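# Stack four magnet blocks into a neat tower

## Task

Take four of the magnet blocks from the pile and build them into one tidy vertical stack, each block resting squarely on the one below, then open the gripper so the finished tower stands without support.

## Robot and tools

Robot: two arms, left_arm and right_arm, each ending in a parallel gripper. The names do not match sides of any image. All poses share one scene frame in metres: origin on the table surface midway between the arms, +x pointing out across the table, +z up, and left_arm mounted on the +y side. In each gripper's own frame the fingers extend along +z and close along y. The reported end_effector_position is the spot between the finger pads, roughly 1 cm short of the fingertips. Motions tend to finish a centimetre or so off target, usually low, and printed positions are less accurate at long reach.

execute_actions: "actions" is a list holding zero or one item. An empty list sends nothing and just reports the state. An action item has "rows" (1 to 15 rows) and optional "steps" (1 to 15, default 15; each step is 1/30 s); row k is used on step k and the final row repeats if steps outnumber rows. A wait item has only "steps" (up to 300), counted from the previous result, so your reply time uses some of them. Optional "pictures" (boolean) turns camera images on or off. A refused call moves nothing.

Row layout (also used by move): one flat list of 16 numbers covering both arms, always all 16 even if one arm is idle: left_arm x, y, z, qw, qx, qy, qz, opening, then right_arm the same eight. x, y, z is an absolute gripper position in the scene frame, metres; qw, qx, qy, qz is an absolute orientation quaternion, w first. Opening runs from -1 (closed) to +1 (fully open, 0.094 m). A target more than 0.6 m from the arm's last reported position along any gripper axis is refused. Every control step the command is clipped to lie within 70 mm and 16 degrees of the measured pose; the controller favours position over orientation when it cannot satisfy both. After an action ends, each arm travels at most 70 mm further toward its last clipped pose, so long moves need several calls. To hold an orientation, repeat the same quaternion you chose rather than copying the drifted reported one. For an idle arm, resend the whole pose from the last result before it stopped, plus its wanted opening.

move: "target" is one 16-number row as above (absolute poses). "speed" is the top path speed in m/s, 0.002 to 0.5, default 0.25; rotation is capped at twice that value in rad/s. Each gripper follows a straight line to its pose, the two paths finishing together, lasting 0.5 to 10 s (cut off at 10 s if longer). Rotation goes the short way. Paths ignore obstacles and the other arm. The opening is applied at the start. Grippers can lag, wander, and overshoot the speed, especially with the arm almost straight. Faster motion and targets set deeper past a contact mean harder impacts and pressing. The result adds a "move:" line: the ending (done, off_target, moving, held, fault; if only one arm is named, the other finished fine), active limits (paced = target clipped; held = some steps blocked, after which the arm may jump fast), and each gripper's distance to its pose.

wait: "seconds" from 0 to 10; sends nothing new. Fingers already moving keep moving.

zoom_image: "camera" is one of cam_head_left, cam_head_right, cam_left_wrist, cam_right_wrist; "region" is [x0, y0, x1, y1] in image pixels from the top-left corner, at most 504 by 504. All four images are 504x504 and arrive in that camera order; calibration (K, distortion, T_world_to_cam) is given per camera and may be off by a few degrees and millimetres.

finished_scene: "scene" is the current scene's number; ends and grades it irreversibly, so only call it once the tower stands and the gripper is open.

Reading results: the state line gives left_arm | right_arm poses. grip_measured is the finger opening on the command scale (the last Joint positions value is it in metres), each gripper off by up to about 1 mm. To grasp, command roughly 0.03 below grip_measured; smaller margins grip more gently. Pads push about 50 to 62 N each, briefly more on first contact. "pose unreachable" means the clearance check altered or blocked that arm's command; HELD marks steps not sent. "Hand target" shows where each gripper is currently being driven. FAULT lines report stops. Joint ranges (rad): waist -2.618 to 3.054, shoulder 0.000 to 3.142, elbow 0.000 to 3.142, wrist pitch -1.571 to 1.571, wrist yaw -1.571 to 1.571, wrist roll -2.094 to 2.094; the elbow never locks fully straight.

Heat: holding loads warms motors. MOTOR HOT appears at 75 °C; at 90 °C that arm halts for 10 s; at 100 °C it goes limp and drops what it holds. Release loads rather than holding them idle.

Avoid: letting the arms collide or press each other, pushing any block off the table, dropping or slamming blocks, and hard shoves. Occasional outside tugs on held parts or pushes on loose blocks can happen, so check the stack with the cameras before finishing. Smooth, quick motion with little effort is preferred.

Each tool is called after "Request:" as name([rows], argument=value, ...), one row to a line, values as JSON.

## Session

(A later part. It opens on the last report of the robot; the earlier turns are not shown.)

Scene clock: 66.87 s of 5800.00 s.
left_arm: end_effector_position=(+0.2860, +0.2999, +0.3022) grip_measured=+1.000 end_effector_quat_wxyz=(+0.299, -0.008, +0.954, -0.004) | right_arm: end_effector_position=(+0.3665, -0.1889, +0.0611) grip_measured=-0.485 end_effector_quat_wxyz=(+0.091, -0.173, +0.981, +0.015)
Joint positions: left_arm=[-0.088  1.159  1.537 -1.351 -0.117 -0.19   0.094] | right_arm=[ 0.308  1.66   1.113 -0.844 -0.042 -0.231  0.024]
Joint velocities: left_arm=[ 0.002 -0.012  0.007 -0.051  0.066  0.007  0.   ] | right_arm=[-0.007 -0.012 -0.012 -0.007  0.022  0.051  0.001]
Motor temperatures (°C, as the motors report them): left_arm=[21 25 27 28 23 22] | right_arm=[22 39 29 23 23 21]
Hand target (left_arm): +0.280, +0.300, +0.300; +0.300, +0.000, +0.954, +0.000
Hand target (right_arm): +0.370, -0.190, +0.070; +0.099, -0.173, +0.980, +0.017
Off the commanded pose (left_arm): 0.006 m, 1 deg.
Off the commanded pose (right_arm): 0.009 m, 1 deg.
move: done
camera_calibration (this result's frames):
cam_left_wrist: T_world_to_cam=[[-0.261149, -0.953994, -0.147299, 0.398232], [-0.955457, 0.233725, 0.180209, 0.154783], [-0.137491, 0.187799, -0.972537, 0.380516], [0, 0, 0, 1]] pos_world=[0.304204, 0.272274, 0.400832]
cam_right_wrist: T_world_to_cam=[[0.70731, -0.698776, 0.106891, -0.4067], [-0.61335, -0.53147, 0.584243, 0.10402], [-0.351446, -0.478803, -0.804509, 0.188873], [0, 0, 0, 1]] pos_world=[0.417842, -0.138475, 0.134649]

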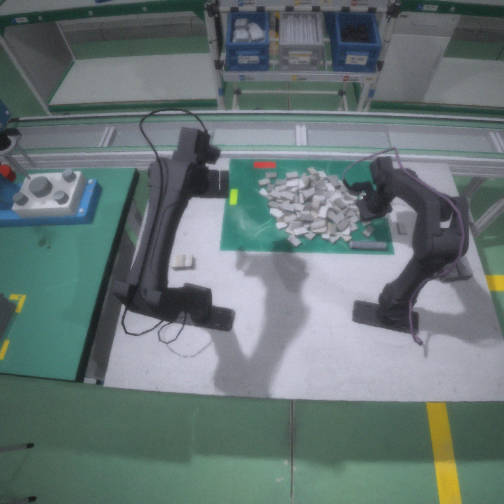

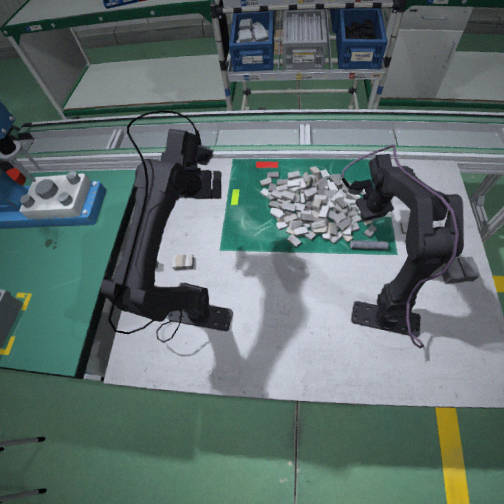

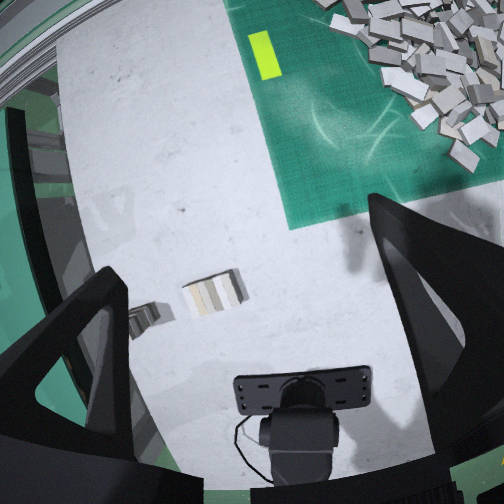

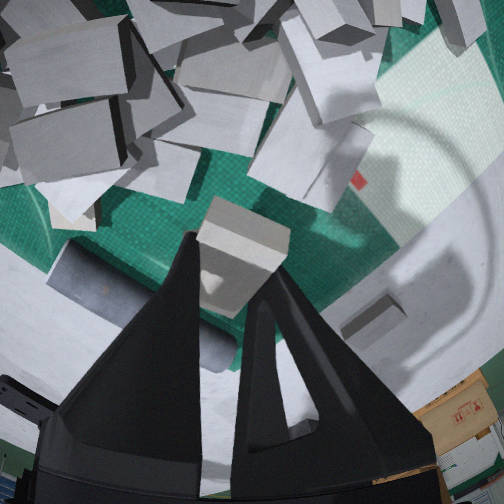

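Request:
execute_actions(actions=[])

Scene clock: 71.37 s of 5800.00 s.
left_arm: end_effector_position=(+0.2860, +0.2999, +0.3022) grip_measured=+1.000 end_effector_quat_wxyz=(+0.299, -0.008, +0.954, -0.004) | right_arm: end_effector_position=(+0.3661, -0.1890, +0.0610) grip_measured=-0.485 end_effector_quat_wxyz=(+0.090, -0.173, +0.981, +0.016)
Joint positions: left_arm=[-0.088  1.159  1.537 -1.351 -0.117 -0.19   0.094] | right_arm=[ 0.308  1.66   1.113 -0.846 -0.042 -0.231  0.024]
Joint velocities: left_arm=[-0.002 -0.002  0.007  0.022 -0.007  0.022  0.   ] | right_arm=[ 0.002  0.007 -0.002  0.095  0.007 -0.037  0.   ]
Motor temperatures (°C, as the motors report them): left_arm=[21 25 27 28 23 22] | right_arm=[22 39 30 23 23 21]
Hand target (left_arm): +0.280, +0.300, +0.300; +0.300, +0.000, +0.954, +0.000
Hand target (right_arm): +0.370, -0.190, +0.070; +0.099, -0.173, +0.980, +0.017
Off the commanded pose (left_arm): 0.006 m, 1 deg.
Off the commanded pose (right_arm): 0.009 m, 1 deg.
Steps of this call (steps 1 to 90: nothing new was sent; then 1.50 s passed at rest). Readings (end_effector_position):
1: left_arm (+0.2860, +0.2999, +0.3022) | right_arm (+0.3664, -0.1889, +0.0611)
2: left_arm (+0.2860, +0.2999, +0.3022) | right_arm (+0.3663, -0.1889, +0.0611)
4: left_arm (+0.2860, +0.2999, +0.3022) | right_arm (+0.3662, -0.1889, +0.0611)
8: left_arm (+0.2860, +0.2999, +0.3022) | right_arm (+0.3662, -0.1889, +0.0611)
90: the state above
camera_calibration (this result's frames):
cam_left_wrist: T_world_to_cam=[[-0.261149, -0.953994, -0.147299, 0.398232], [-0.955457, 0.233725, 0.180209, 0.154783], [-0.137491, 0.187799, -0.972537, 0.380516], [0, 0, 0, 1]] pos_world=[0.304204, 0.272274, 0.400832]
cam_right_wrist: T_world_to_cam=[[0.707471, -0.698757, 0.105939, -0.406458], [-0.612464, -0.53137, 0.585264, 0.103442], [-0.352665, -0.478941, -0.803892, 0.189051], [0, 0, 0, 1]] pos_world=[0.417583, -0.138505, 0.134495]

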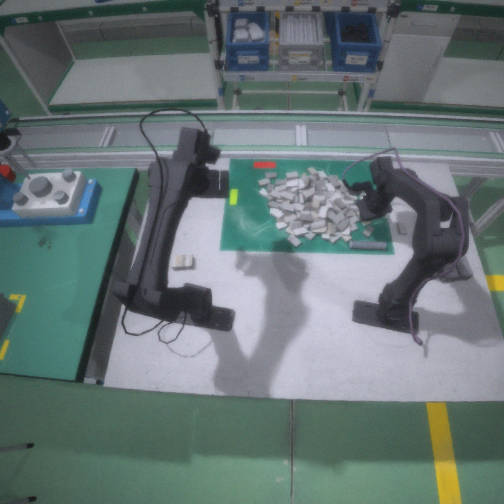

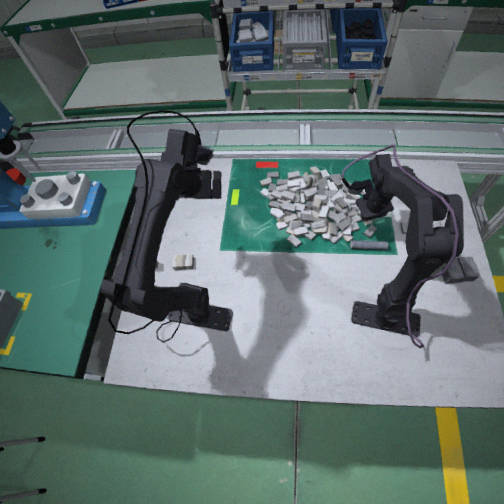

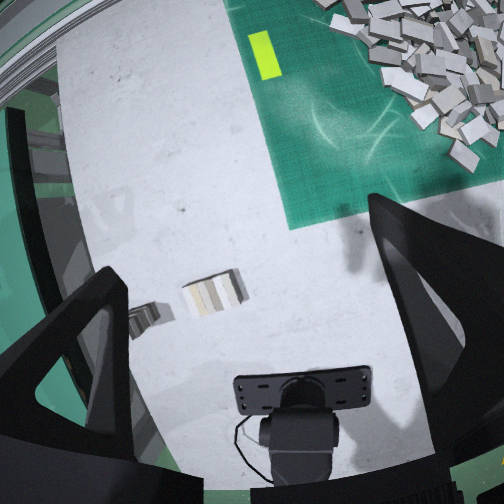

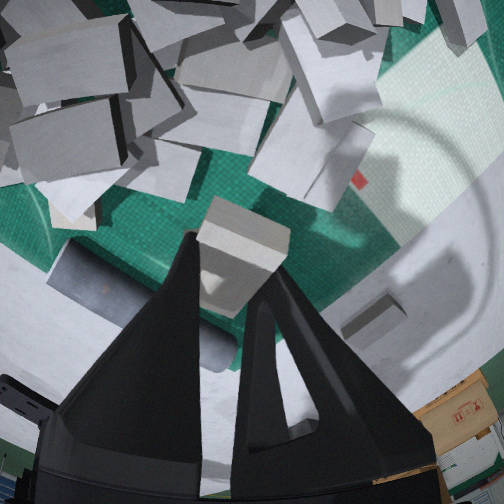

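Request:
move(target=[0.28,0.30,0.30,0.3,0,0.954,0,1, 0.372,-0.335,0.075,0.0,0,1,0,-0.515], speed=0.25)

Scene clock: 74.03 s of 5800.00 s.
left_arm: end_effector_position=(+0.2860, +0.2999, +0.3022) grip_measured=+1.000 end_effector_quat_wxyz=(+0.299, -0.008, +0.954, -0.004) | right_arm: end_effector_position=(+0.3716, -0.3323, +0.0726) grip_measured=-0.485 end_effector_quat_wxyz=(+0.003, +0.005, +1.000, +0.007)
Joint positions: left_arm=[-0.088  1.159  1.537 -1.351 -0.117 -0.19   0.094] | right_arm=[-0.104  1.867  1.427 -1.129 -0.014 -0.288  0.024]
Joint velocities: left_arm=[-0.002 -0.002  0.002 -0.007 -0.081  0.037  0.   ] | right_arm=[ 0.012 -0.022  0.002 -0.051  0.007 -0.037  0.   ]
Motor temperatures (°C, as the motors report them): left_arm=[21 25 27 28 23 22] | right_arm=[22 39 30 23 23 21]
Hand target (left_arm): +0.280, +0.300, +0.300; +0.300, +0.000, +0.954, +0.000
Hand target (right_arm): +0.374, -0.333, +0.075; +0.001, +0.000, +1.000, +0.005
Off the commanded pose (left_arm): 0.006 m, 1 deg.
Off the commanded pose (right_arm): 0.004 m, 1 deg.
move: done
camera_calibration (this result's frames):
cam_left_wrist: T_world_to_cam=[[-0.261149, -0.953994, -0.147299, 0.398232], [-0.955457, 0.233725, 0.180209, 0.154783], [-0.137491, 0.187799, -0.972537, 0.380516], [0, 0, 0, 1]] pos_world=[0.304204, 0.272274, 0.400832]
cam_right_wrist: T_world_to_cam=[[0.429307, -0.903008, 0.0164902, -0.469731], [-0.644917, -0.293721, 0.705557, 0.106184], [-0.63228, -0.313535, -0.708461, 0.283605], [0, 0, 0, 1]] pos_world=[0.449456, -0.304062, 0.133751]

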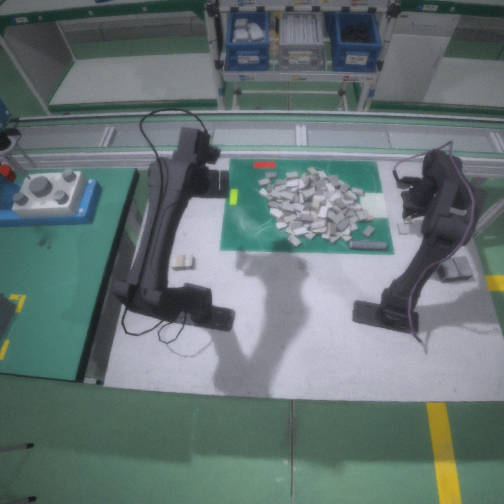

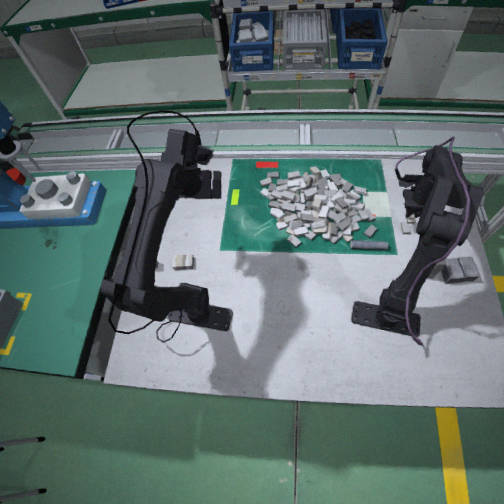

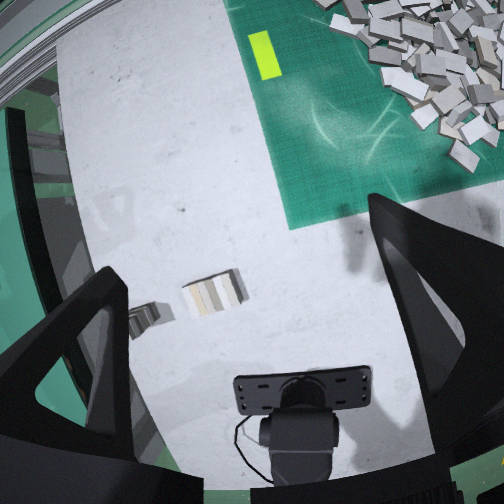

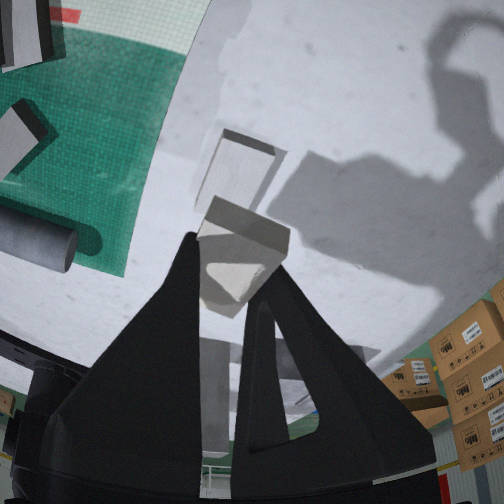

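Request:
move(target=[0.28,0.30,0.30,0.3,0,0.954,0,1, 0.370,-0.335,0.035,-0.05,0,0.9987,0,-0.515], speed=0.1)

Request:
zoom_image(camera="cam_right_wrist", region=[130,90,370,330])

Scene clock: 80.77 s of 5800.00 s.
left_arm: end_effector_position=(+0.2860, +0.2999, +0.3022) grip_measured=+1.000 end_effector_quat_wxyz=(+0.299, -0.008, +0.954, -0.004) | right_arm: end_effector_position=(+0.3645, -0.3342, +0.0355) grip_measured=-0.485 end_effector_quat_wxyz=(-0.055, +0.002, +0.998, +0.006)
Joint positions: left_arm=[-0.088  1.159  1.537 -1.351 -0.117 -0.19   0.094] | right_arm=[-0.098  1.982  1.427 -1.125  0.019 -0.288  0.024]
Joint velocities: left_arm=[-0.002  0.002 -0.012 -0.066  0.007  0.081  0.   ] | right_arm=[ 0.002 -0.007 -0.007 -0.066 -0.081 -0.037 -0.002]
Motor temperatures (°C, as the motors report them): left_arm=[21 25 27 28 23 22] | right_arm=[22 39 31 23 23 21]
Hand target (left_arm): +0.280, +0.300, +0.300; +0.300, +0.000, +0.954, +0.000
Hand target (right_arm): +0.370, -0.335, +0.035; -0.050, +0.000, +0.999, -0.000
Off the commanded pose (left_arm): 0.006 m, 1 deg.
Off the commanded pose (right_arm): 0.006 m, 1 deg.
After step 90, 2.87 s passed at rest.
move: done
camera_calibration (this result's frames):
cam_left_wrist: T_world_to_cam=[[-0.261149, -0.953994, -0.147299, 0.398232], [-0.955457, 0.233725, 0.180209, 0.154783], [-0.137491, 0.187799, -0.972537, 0.380516], [0, 0, 0, 1]] pos_world=[0.304204, 0.272274, 0.400832]
cam_right_wrist: T_world_to_cam=[[0.435444, -0.899586, -0.0336596, -0.467048], [-0.556906, -0.29857, 0.775056, 0.0910112], [-0.70728, -0.318748, -0.630995, 0.275016], [0, 0, 0, 1]] pos_world=[0.448571, -0.305316, 0.0872741]

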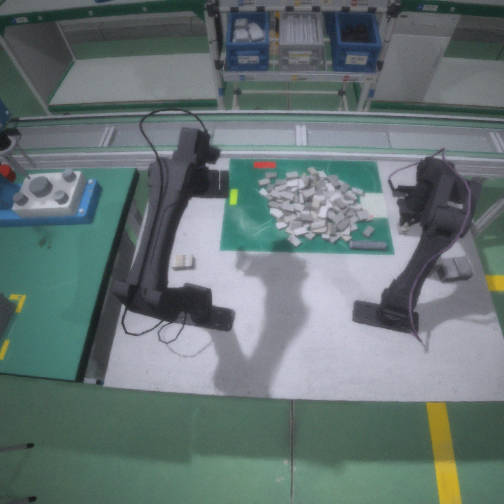

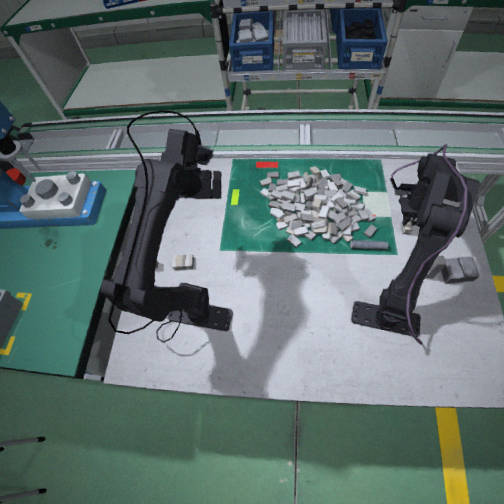

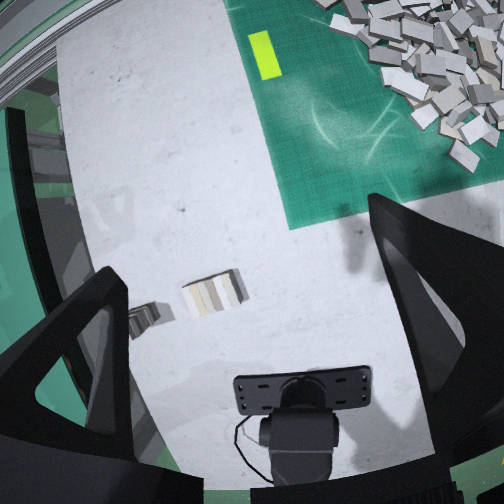

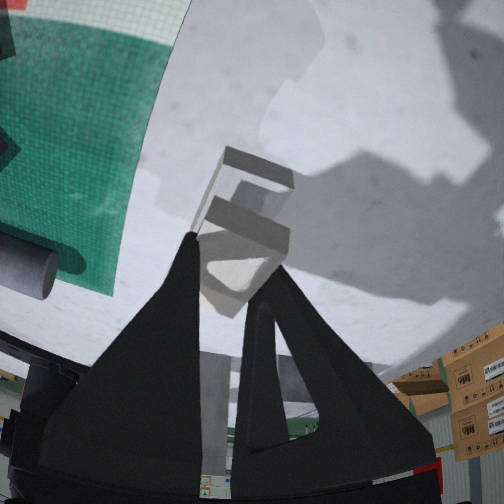

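Region (130, 90, 370, 330) of cam_right_wrist's 504x504 image, scaled by 2.100, with more detail than that image has.

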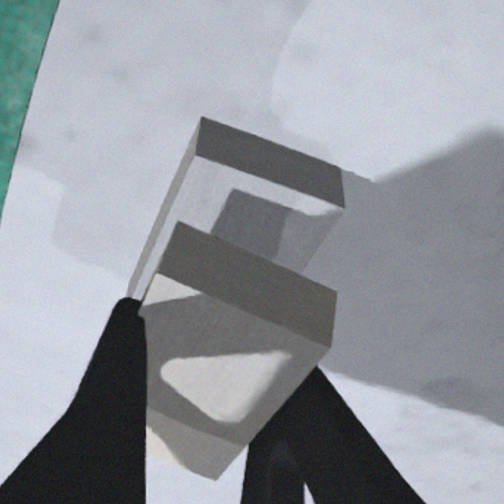

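Request:
move(target=[0.28,0.30,0.30,0.3,0,0.954,0,1, 0.373,-0.338,0.022,-0.05,0,0.9987,0,-0.515], speed=0.03)

Request:
zoom_image(camera="cam_right_wrist", region=[130,90,370,330])

Scene clock: 85.37 s of 5800.00 s.
left_arm: end_effector_position=(+0.2860, +0.2999, +0.3022) grip_measured=+1.000 end_effector_quat_wxyz=(+0.299, -0.008, +0.954, -0.004) | right_arm: end_effector_position=(+0.3717, -0.3366, +0.0256) grip_measured=-0.485 end_effector_quat_wxyz=(-0.049, +0.002, +0.999, +0.004)
Joint positions: left_arm=[-0.088  1.159  1.537 -1.351 -0.117 -0.19   0.094] | right_arm=[-0.098  2.01   1.427 -1.084  0.021 -0.288  0.024]
Joint velocities: left_arm=[ 0.002  0.002 -0.007  0.007 -0.051  0.037  0.   ] | right_arm=[-0.012  0.012  0.017 -0.051 -0.081 -0.007 -0.001]
Motor temperatures (°C, as the motors report them): left_arm=[21 25 27 28 23 22] | right_arm=[22 40 30 23 23 21]
Hand target (left_arm): +0.280, +0.300, +0.300; +0.300, +0.000, +0.954, +0.000
Hand target (right_arm): +0.373, -0.338, +0.022; -0.050, +0.000, +0.999, +0.000
Off the commanded pose (left_arm): 0.006 m, 1 deg.
Off the commanded pose (right_arm): 0.004 m, 0 deg.
After step 90, 0.77 s passed at rest.
move: done
camera_calibration (this result's frames):
cam_left_wrist: T_world_to_cam=[[-0.261149, -0.953994, -0.147299, 0.398232], [-0.955457, 0.233725, 0.180209, 0.154783], [-0.137491, 0.187799, -0.972537, 0.380516], [0, 0, 0, 1]] pos_world=[0.304204, 0.272274, 0.400832]
cam_right_wrist: T_world_to_cam=[[0.435937, -0.89967, -0.0235095, -0.47324], [-0.566396, -0.294562, 0.769694, 0.106996], [-0.699395, -0.322223, -0.63798, 0.269207], [0, 0, 0, 1]] pos_world=[0.455188, -0.307498, 0.0782689]

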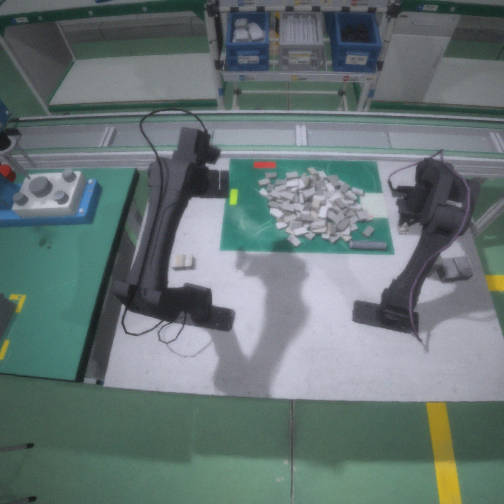

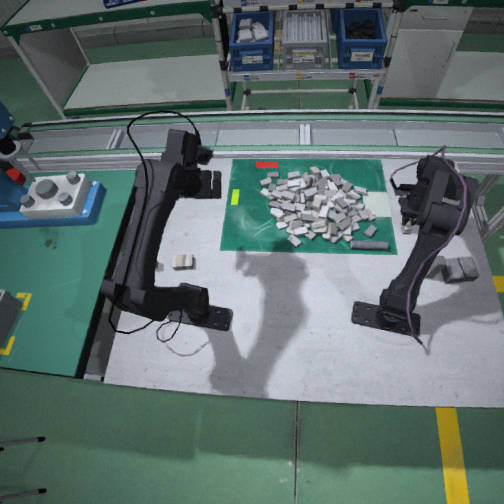

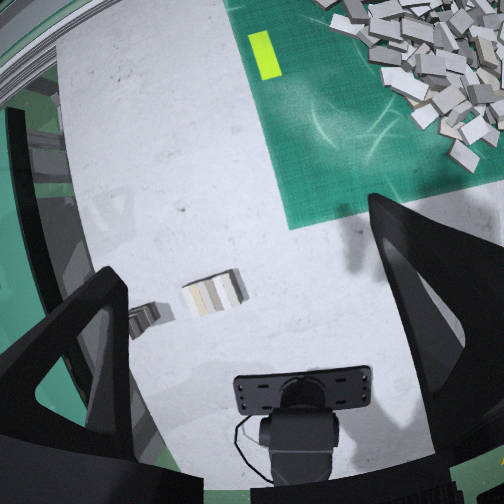

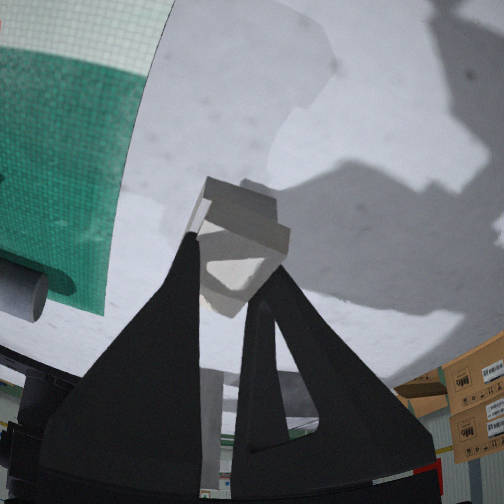

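Region (130, 90, 370, 330) of cam_right_wrist's 504x504 image, scaled by 2.100, with more detail than that image has.

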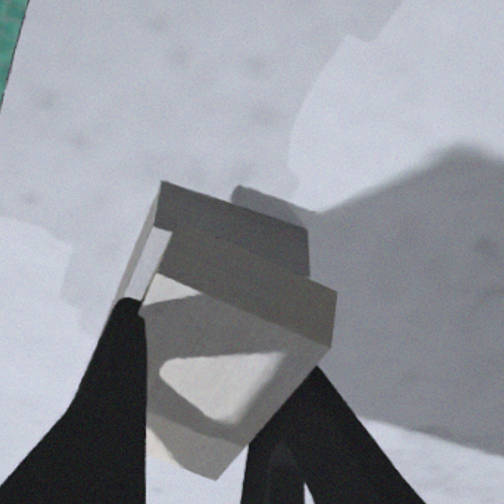

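Request:
move(target=[0.28,0.30,0.30,0.3,0,0.954,0,1, 0.369,-0.330,0.024,-0.05,-0.03,0.9983,0,-0.515], speed=0.03)

Request:
zoom_image(camera="cam_right_wrist", region=[130,90,370,330])

Scene clock: 89.00 s of 5800.00 s.
left_arm: end_effector_position=(+0.2860, +0.2999, +0.3022) grip_measured=+1.000 end_effector_quat_wxyz=(+0.299, -0.008, +0.954, -0.004) | right_arm: end_effector_position=(+0.3717, -0.3320, +0.0238) grip_measured=-0.485 end_effector_quat_wxyz=(-0.050, -0.022, +0.998, +0.004)
Joint positions: left_arm=[-0.088  1.159  1.537 -1.351 -0.117 -0.19   0.094] | right_arm=[-0.084  2.01   1.419 -1.079  0.022 -0.322  0.024]
Joint velocities: left_arm=[-0.002 -0.012  0.012 -0.007 -0.007 -0.022  0.   ] | right_arm=[-0.002 -0.017  0.002  0.022  0.007 -0.022 -0.   ]
Motor temperatures (°C, as the motors report them): left_arm=[21 25 27 28 23 22] | right_arm=[22 40 30 23 23 21]
Hand target (left_arm): +0.280, +0.300, +0.300; +0.300, +0.000, +0.954, +0.000
Hand target (right_arm): +0.369, -0.330, +0.024; -0.050, -0.030, +0.998, -0.000
Off the commanded pose (left_arm): 0.006 m, 1 deg.
Off the commanded pose (right_arm): 0.003 m, 1 deg.
move: done
camera_calibration (this result's frames):
cam_left_wrist: T_world_to_cam=[[-0.261149, -0.953994, -0.147299, 0.398232], [-0.955457, 0.233725, 0.180209, 0.154783], [-0.137491, 0.187799, -0.972537, 0.380516], [0, 0, 0, 1]] pos_world=[0.304204, 0.272274, 0.400832]
cam_right_wrist: T_world_to_cam=[[0.477904, -0.877994, -0.0271036, -0.477414], [-0.549663, -0.322972, 0.770429, 0.0941095], [-0.685185, -0.353293, -0.63695, 0.253922], [0, 0, 0, 1]] pos_world=[0.45387, -0.299063, 0.0762912]

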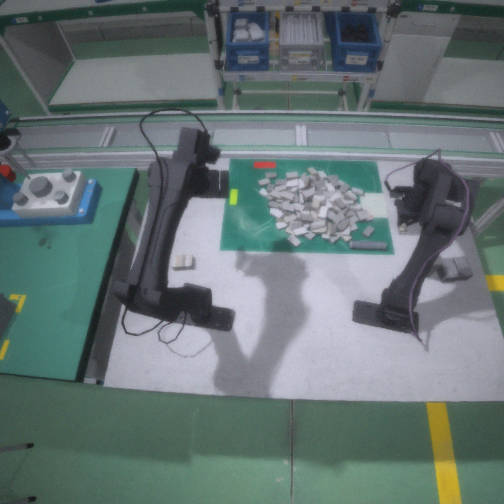

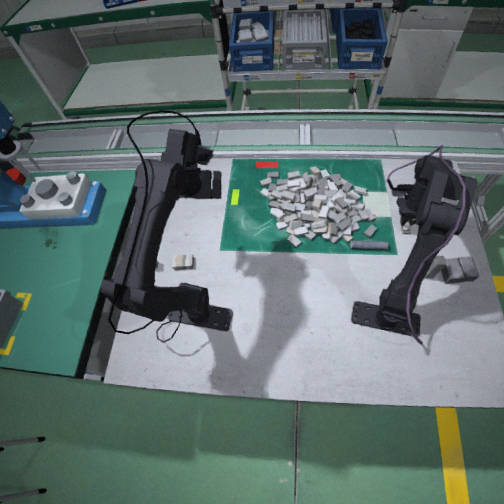

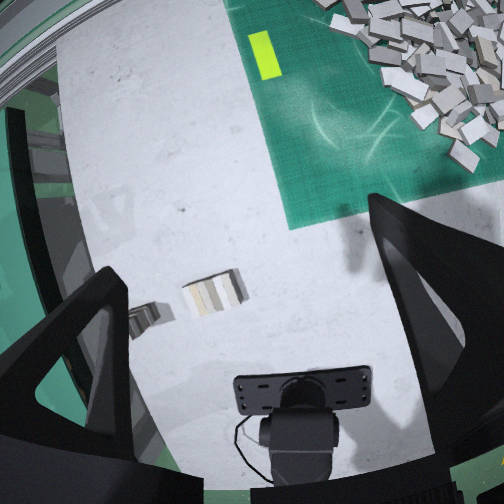

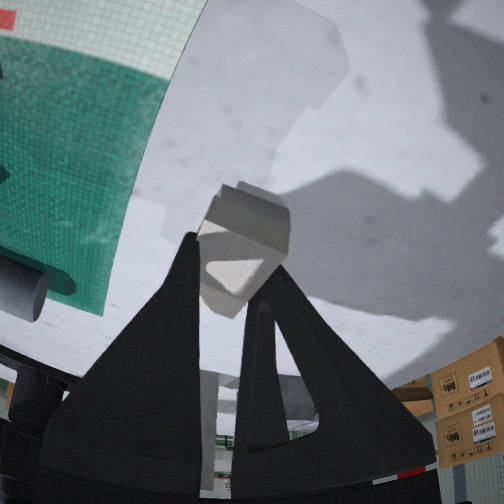

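Region (130, 90, 370, 330) of cam_right_wrist's 504x504 image, scaled by 2.100, with more detail than that image has.

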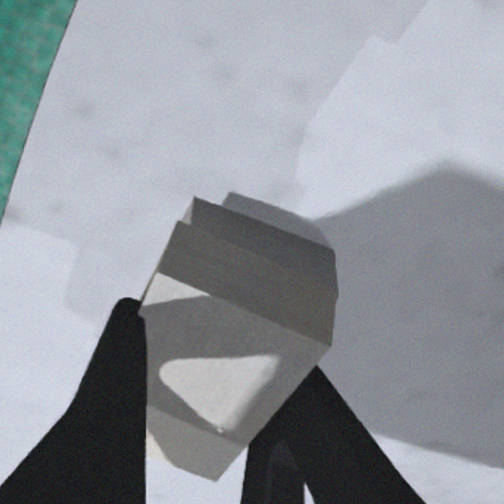

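Request:
move(target=[0.28,0.30,0.30,0.3,0,0.954,0,1, 0.363,-0.332,0.024,-0.05,-0.03,0.9983,0,-0.515], speed=0.03)

Request:
zoom_image(camera="cam_right_wrist", region=[130,90,370,330])

Scene clock: 91.00 s of 5800.00 s.
left_arm: end_effector_position=(+0.2860, +0.2999, +0.3022) grip_measured=+1.000 end_effector_quat_wxyz=(+0.299, -0.008, +0.954, -0.004) | right_arm: end_effector_position=(+0.3662, -0.3304, +0.0236) grip_measured=-0.485 end_effector_quat_wxyz=(-0.052, -0.027, +0.998, +0.005)
Joint positions: left_arm=[-0.088  1.159  1.537 -1.351 -0.117 -0.19   0.094] | right_arm=[-0.084  1.993  1.393 -1.073  0.022 -0.331  0.024]
Joint velocities: left_arm=[-0.002  0.007  0.007 -0.081  0.037  0.007  0.   ] | right_arm=[-0.002 -0.012  0.007  0.007 -0.007  0.051  0.001]
Motor temperatures (°C, as the motors report them): left_arm=[21 25 27 28 23 22] | right_arm=[22 41 30 23 23 21]
Hand target (left_arm): +0.280, +0.300, +0.300; +0.300, +0.000, +0.954, +0.000
Hand target (right_arm): +0.363, -0.332, +0.024; -0.050, -0.030, +0.998, +0.000
Off the commanded pose (left_arm): 0.006 m, 1 deg.
Off the commanded pose (right_arm): 0.004 m, 1 deg.
move: done
camera_calibration (this result's frames):
cam_left_wrist: T_world_to_cam=[[-0.261149, -0.953994, -0.147299, 0.398232], [-0.955457, 0.233725, 0.180209, 0.154783], [-0.137491, 0.187799, -0.972537, 0.380516], [0, 0, 0, 1]] pos_world=[0.304204, 0.272274, 0.400832]
cam_right_wrist: T_world_to_cam=[[0.485775, -0.873548, -0.030584, -0.474705], [-0.543907, -0.329484, 0.771755, 0.0874504], [-0.684242, -0.358265, -0.635184, 0.248511], [0, 0, 0, 1]] pos_world=[0.448207, -0.296832, 0.0758416]

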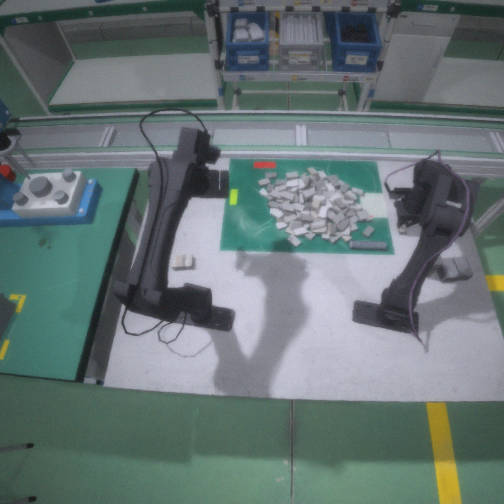

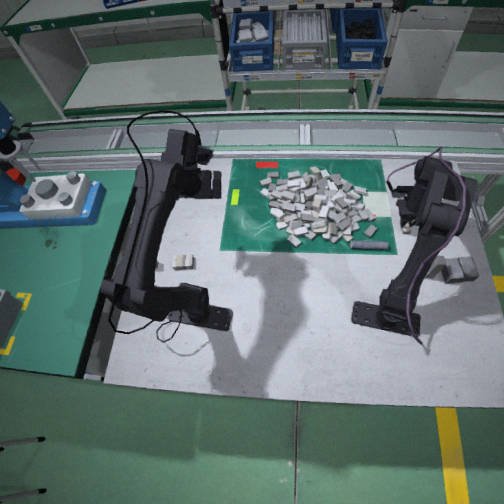

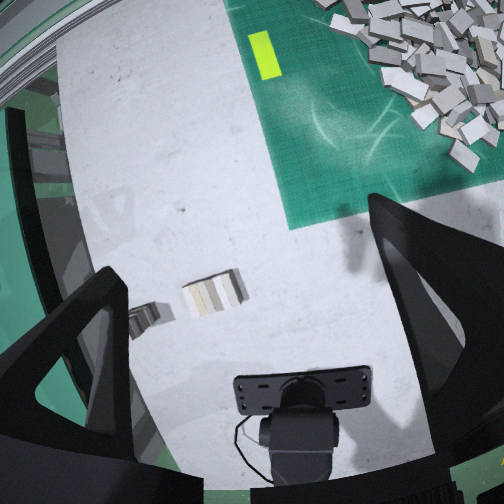

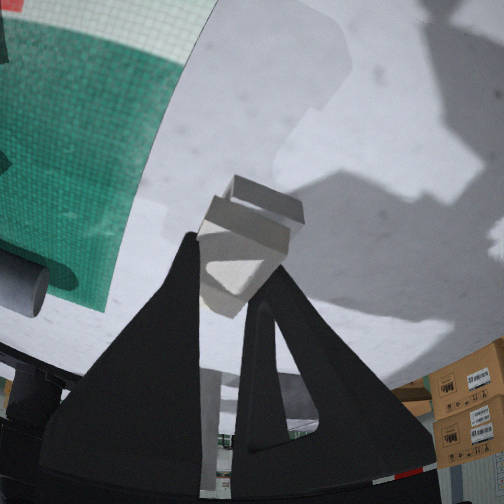

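Region (130, 90, 370, 330) of cam_right_wrist's 504x504 image, scaled by 2.100, with more detail than that image has.

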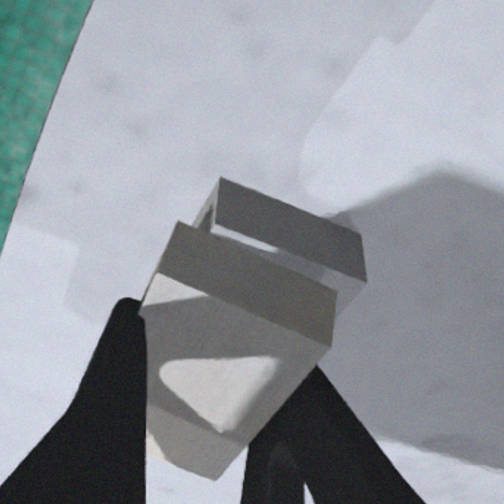

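Request:
move(target=[0.28,0.30,0.30,0.3,0,0.954,0,1, 0.365,-0.3365,0.024,-0.05,-0.03,0.9983,0,-0.515], speed=0.03)

Request:
zoom_image(camera="cam_right_wrist", region=[130,90,370,330])

Scene clock: 92.97 s of 5800.00 s.
left_arm: end_effector_position=(+0.2860, +0.2999, +0.3022) grip_measured=+1.000 end_effector_quat_wxyz=(+0.299, -0.008, +0.954, -0.004) | right_arm: end_effector_position=(+0.3658, -0.3318, +0.0236) grip_measured=-0.485 end_effector_quat_wxyz=(-0.052, -0.029, +0.998, +0.005)
Joint positions: left_arm=[-0.088  1.159  1.537 -1.351 -0.117 -0.19   0.094] | right_arm=[-0.088  1.993  1.393 -1.073  0.022 -0.341  0.024]
Joint velocities: left_arm=[-0.027 -0.012 -0.027  0.022  0.037  0.037  0.   ] | right_arm=[-0.002 -0.012  0.017  0.081  0.007 -0.051 -0.   ]
Motor temperatures (°C, as the motors report them): left_arm=[21 25 27 28 23 22] | right_arm=[22 41 30 23 23 21]
Hand target (left_arm): +0.280, +0.300, +0.300; +0.300, +0.000, +0.954, +0.000
Hand target (right_arm): +0.365, -0.336, +0.024; -0.050, -0.030, +0.998, +0.000
Off the commanded pose (left_arm): 0.006 m, 1 deg.
Off the commanded pose (right_arm): 0.005 m, 1 deg.
move: done
camera_calibration (this result's frames):
cam_left_wrist: T_world_to_cam=[[-0.261149, -0.953994, -0.147299, 0.398232], [-0.955457, 0.233725, 0.180209, 0.154783], [-0.137491, 0.187799, -0.972537, 0.380516], [0, 0, 0, 1]] pos_world=[0.304204, 0.272274, 0.400832]
cam_right_wrist: T_world_to_cam=[[0.49039, -0.870936, -0.031419, -0.4765], [-0.542205, -0.333122, 0.77139, 0.0849597], [-0.682298, -0.361247, -0.635586, 0.246054], [0, 0, 0, 1]] pos_world=[0.447619, -0.297813, 0.0758805]

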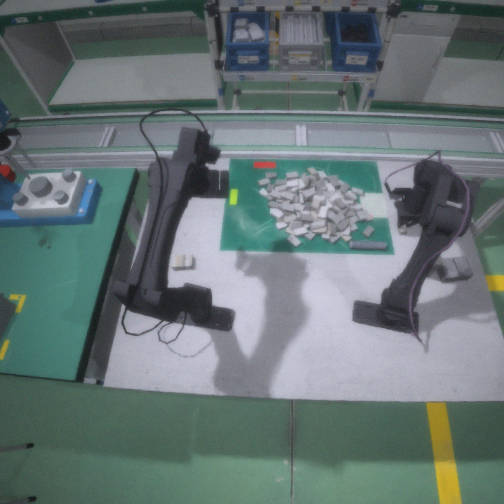

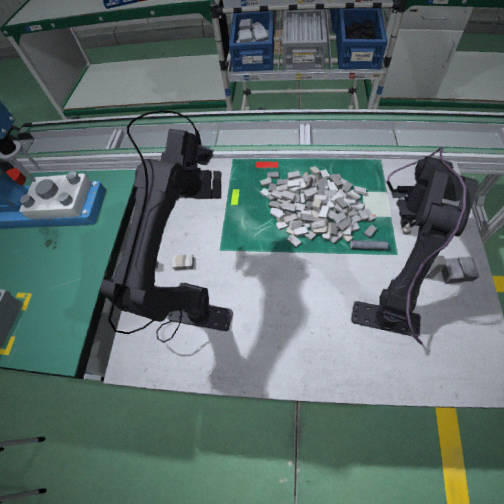

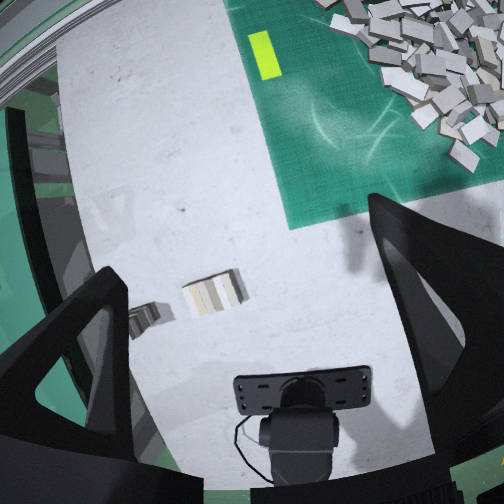

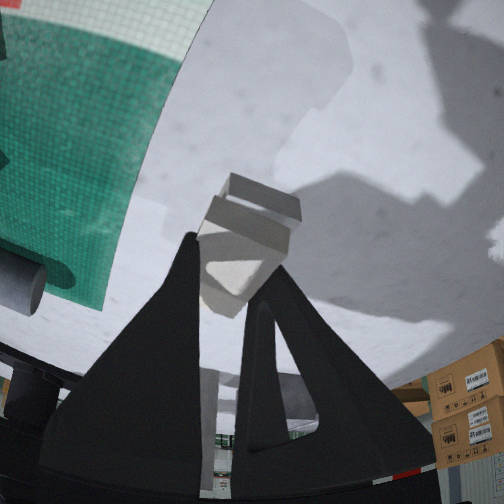

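Region (130, 90, 370, 330) of cam_right_wrist's 504x504 image, scaled by 2.100, with more detail than that image has.

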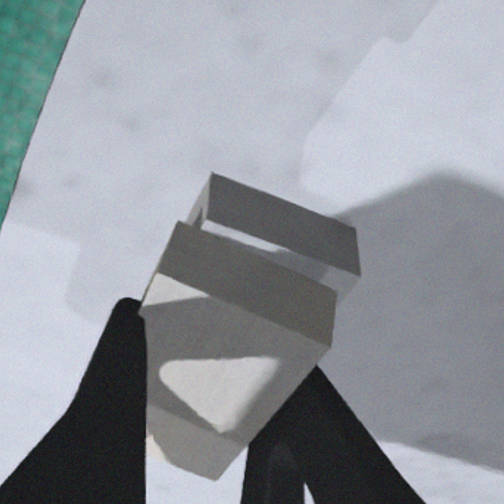

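Request:
move(target=[0.28,0.30,0.30,0.3,0,0.954,0,1, 0.368,-0.339,0.023,-0.05,-0.02,0.9985,0,-0.515], speed=0.03)

Request:
zoom_image(camera="cam_right_wrist", region=[130,90,370,330])

Scene clock: 98.97 s of 5800.00 s.
left_arm: end_effector_position=(+0.2860, +0.2999, +0.3022) grip_measured=+1.000 end_effector_quat_wxyz=(+0.299, -0.008, +0.954, -0.004) | right_arm: end_effector_position=(+0.3654, -0.3330, +0.0236) grip_measured=-0.485 end_effector_quat_wxyz=(-0.052, -0.028, +0.998, +0.005)
Joint positions: left_arm=[-0.088  1.159  1.537 -1.351 -0.117 -0.19   0.094] | right_arm=[-0.092  1.993  1.393 -1.073  0.022 -0.341  0.024]
Joint velocities: left_arm=[-0.012  0.012  0.007 -0.007 -0.022  0.022  0.   ] | right_arm=[ 0.002  0.022 -0.007 -0.022 -0.066 -0.022 -0.001]
Motor temperatures (°C, as the motors report them): left_arm=[21 25 27 28 23 22] | right_arm=[22 42 29 23 23 21]
Hand target (left_arm): +0.280, +0.300, +0.300; +0.300, +0.000, +0.954, +0.000
Hand target (right_arm): +0.368, -0.339, +0.023; -0.050, -0.020, +0.999, +0.000
Off the commanded pose (left_arm): 0.006 m, 1 deg.
Off the commanded pose (right_arm): 0.007 m, 1 deg.
After step 90, 2.30 s passed at rest.
move: done
camera_calibration (this result's frames):
cam_left_wrist: T_world_to_cam=[[-0.261149, -0.953994, -0.147299, 0.398232], [-0.955457, 0.233725, 0.180209, 0.154783], [-0.137491, 0.187799, -0.972537, 0.380516], [0, 0, 0, 1]] pos_world=[0.304204, 0.272274, 0.400832]
cam_right_wrist: T_world_to_cam=[[0.487727, -0.872428, -0.0314856, -0.476916], [-0.543225, -0.331525, 0.771361, 0.0852501], [-0.683395, -0.359109, -0.635619, 0.246466], [0, 0, 0, 1]] pos_world=[0.447348, -0.299304, 0.0758836]

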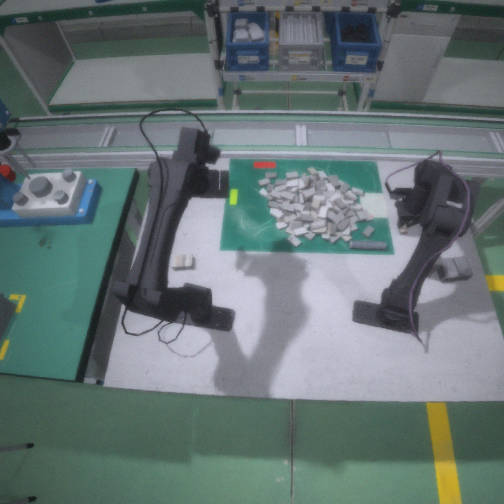

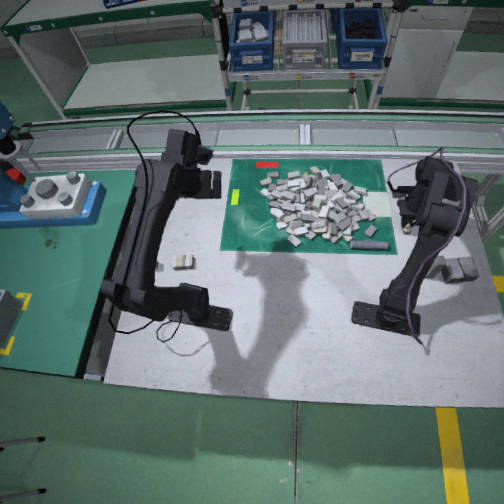

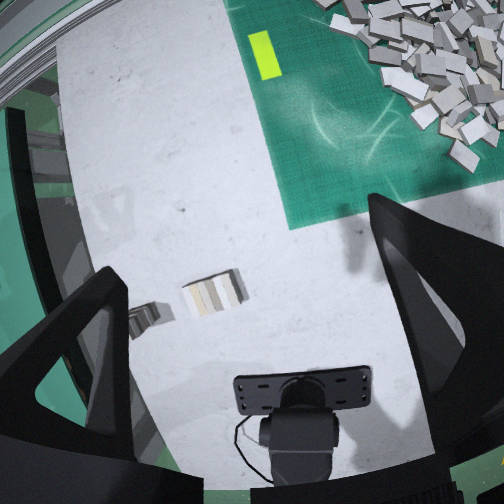

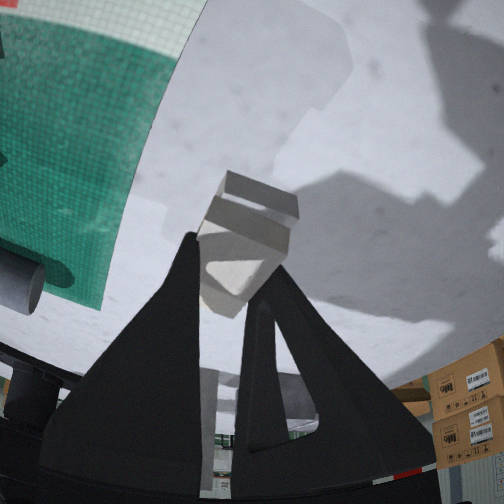

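Region (130, 90, 370, 330) of cam_right_wrist's 504x504 image, scaled by 2.100, with more detail than that image has.

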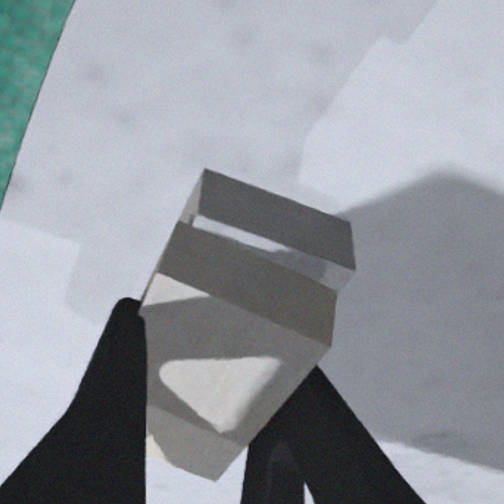

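Request:
move(target=[0.28,0.30,0.30,0.3,0,0.954,0,1, 0.369,-0.336,0.019,-0.05,-0.02,0.9985,0,-0.515], speed=0.02)

Request:
zoom_image(camera="cam_right_wrist", region=[130,90,370,330])

Scene clock: 100.97 s of 5800.00 s.
left_arm: end_effector_position=(+0.2860, +0.2999, +0.3022) grip_measured=+1.000 end_effector_quat_wxyz=(+0.299, -0.008, +0.954, -0.004) | right_arm: end_effector_position=(+0.3654, -0.3329, +0.0236) grip_measured=-0.485 end_effector_quat_wxyz=(-0.052, -0.024, +0.998, +0.005)
Joint positions: left_arm=[-0.088  1.159  1.537 -1.351 -0.117 -0.19   0.094] | right_arm=[-0.092  1.993  1.393 -1.073  0.022 -0.334  0.024]
Joint velocities: left_arm=[ 0.007 -0.002 -0.017 -0.051 -0.066  0.007  0.   ] | right_arm=[-0.002 -0.012 -0.012 -0.007 -0.051 -0.037 -0.001]
Motor temperatures (°C, as the motors report them): left_arm=[21 25 27 28 23 22] | right_arm=[22 41 29 23 23 21]
Hand target (left_arm): +0.280, +0.300, +0.300; +0.300, +0.000, +0.954, +0.000
Hand target (right_arm): +0.369, -0.336, +0.019; -0.050, -0.020, +0.999, +0.000
Off the commanded pose (left_arm): 0.006 m, 1 deg.
Off the commanded pose (right_arm): 0.007 m, 1 deg.
move: done
camera_calibration (this result's frames):
cam_left_wrist: T_world_to_cam=[[-0.261149, -0.953994, -0.147299, 0.398232], [-0.955457, 0.233725, 0.180209, 0.154783], [-0.137491, 0.187799, -0.972537, 0.380516], [0, 0, 0, 1]] pos_world=[0.304204, 0.272274, 0.400832]
cam_right_wrist: T_world_to_cam=[[0.481725, -0.875769, -0.0311523, -0.475795], [-0.54553, -0.327516, 0.771447, 0.0874585], [-0.685812, -0.354631, -0.635531, 0.248873], [0, 0, 0, 1]] pos_world=[0.447594, -0.299784, 0.0758749]

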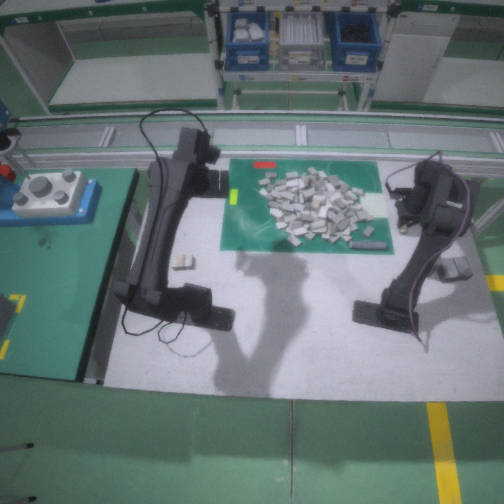

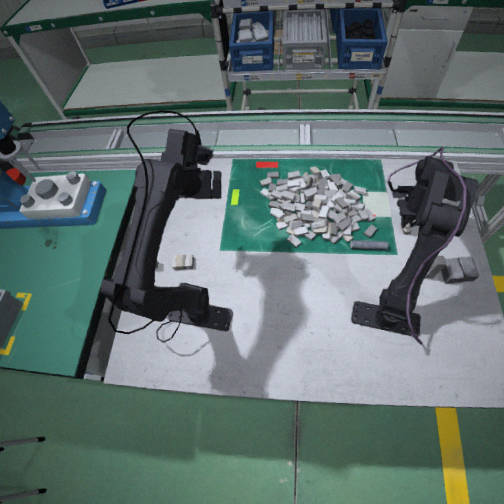

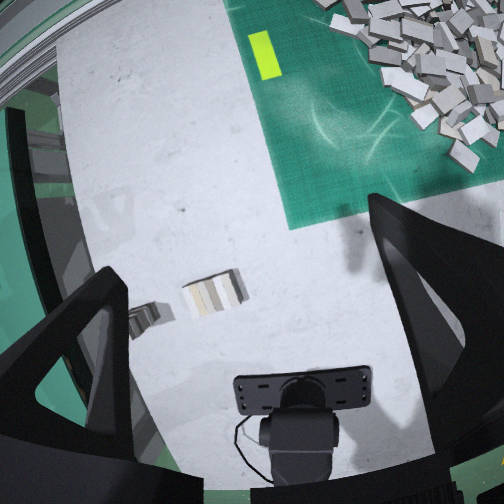

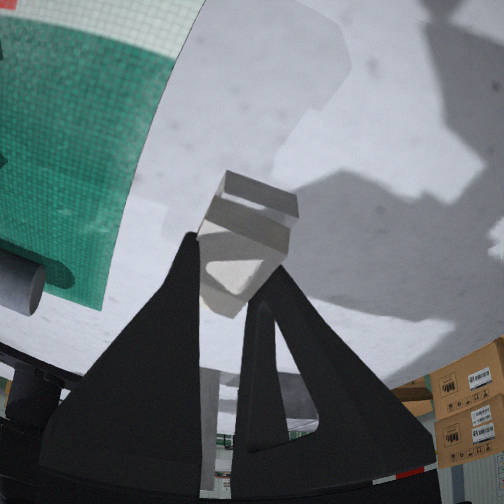

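Region (130, 90, 370, 330) of cam_right_wrist's 504x504 image, scaled by 2.100, with more detail than that image has.

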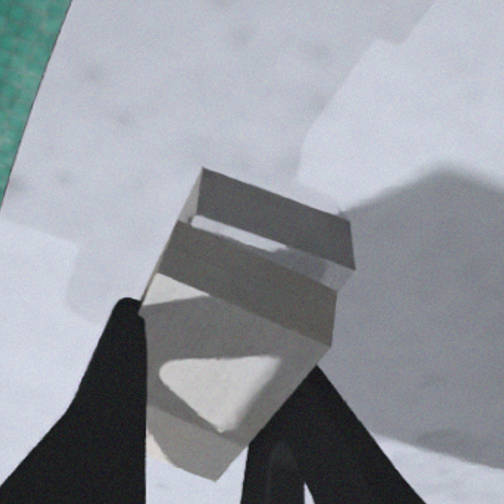

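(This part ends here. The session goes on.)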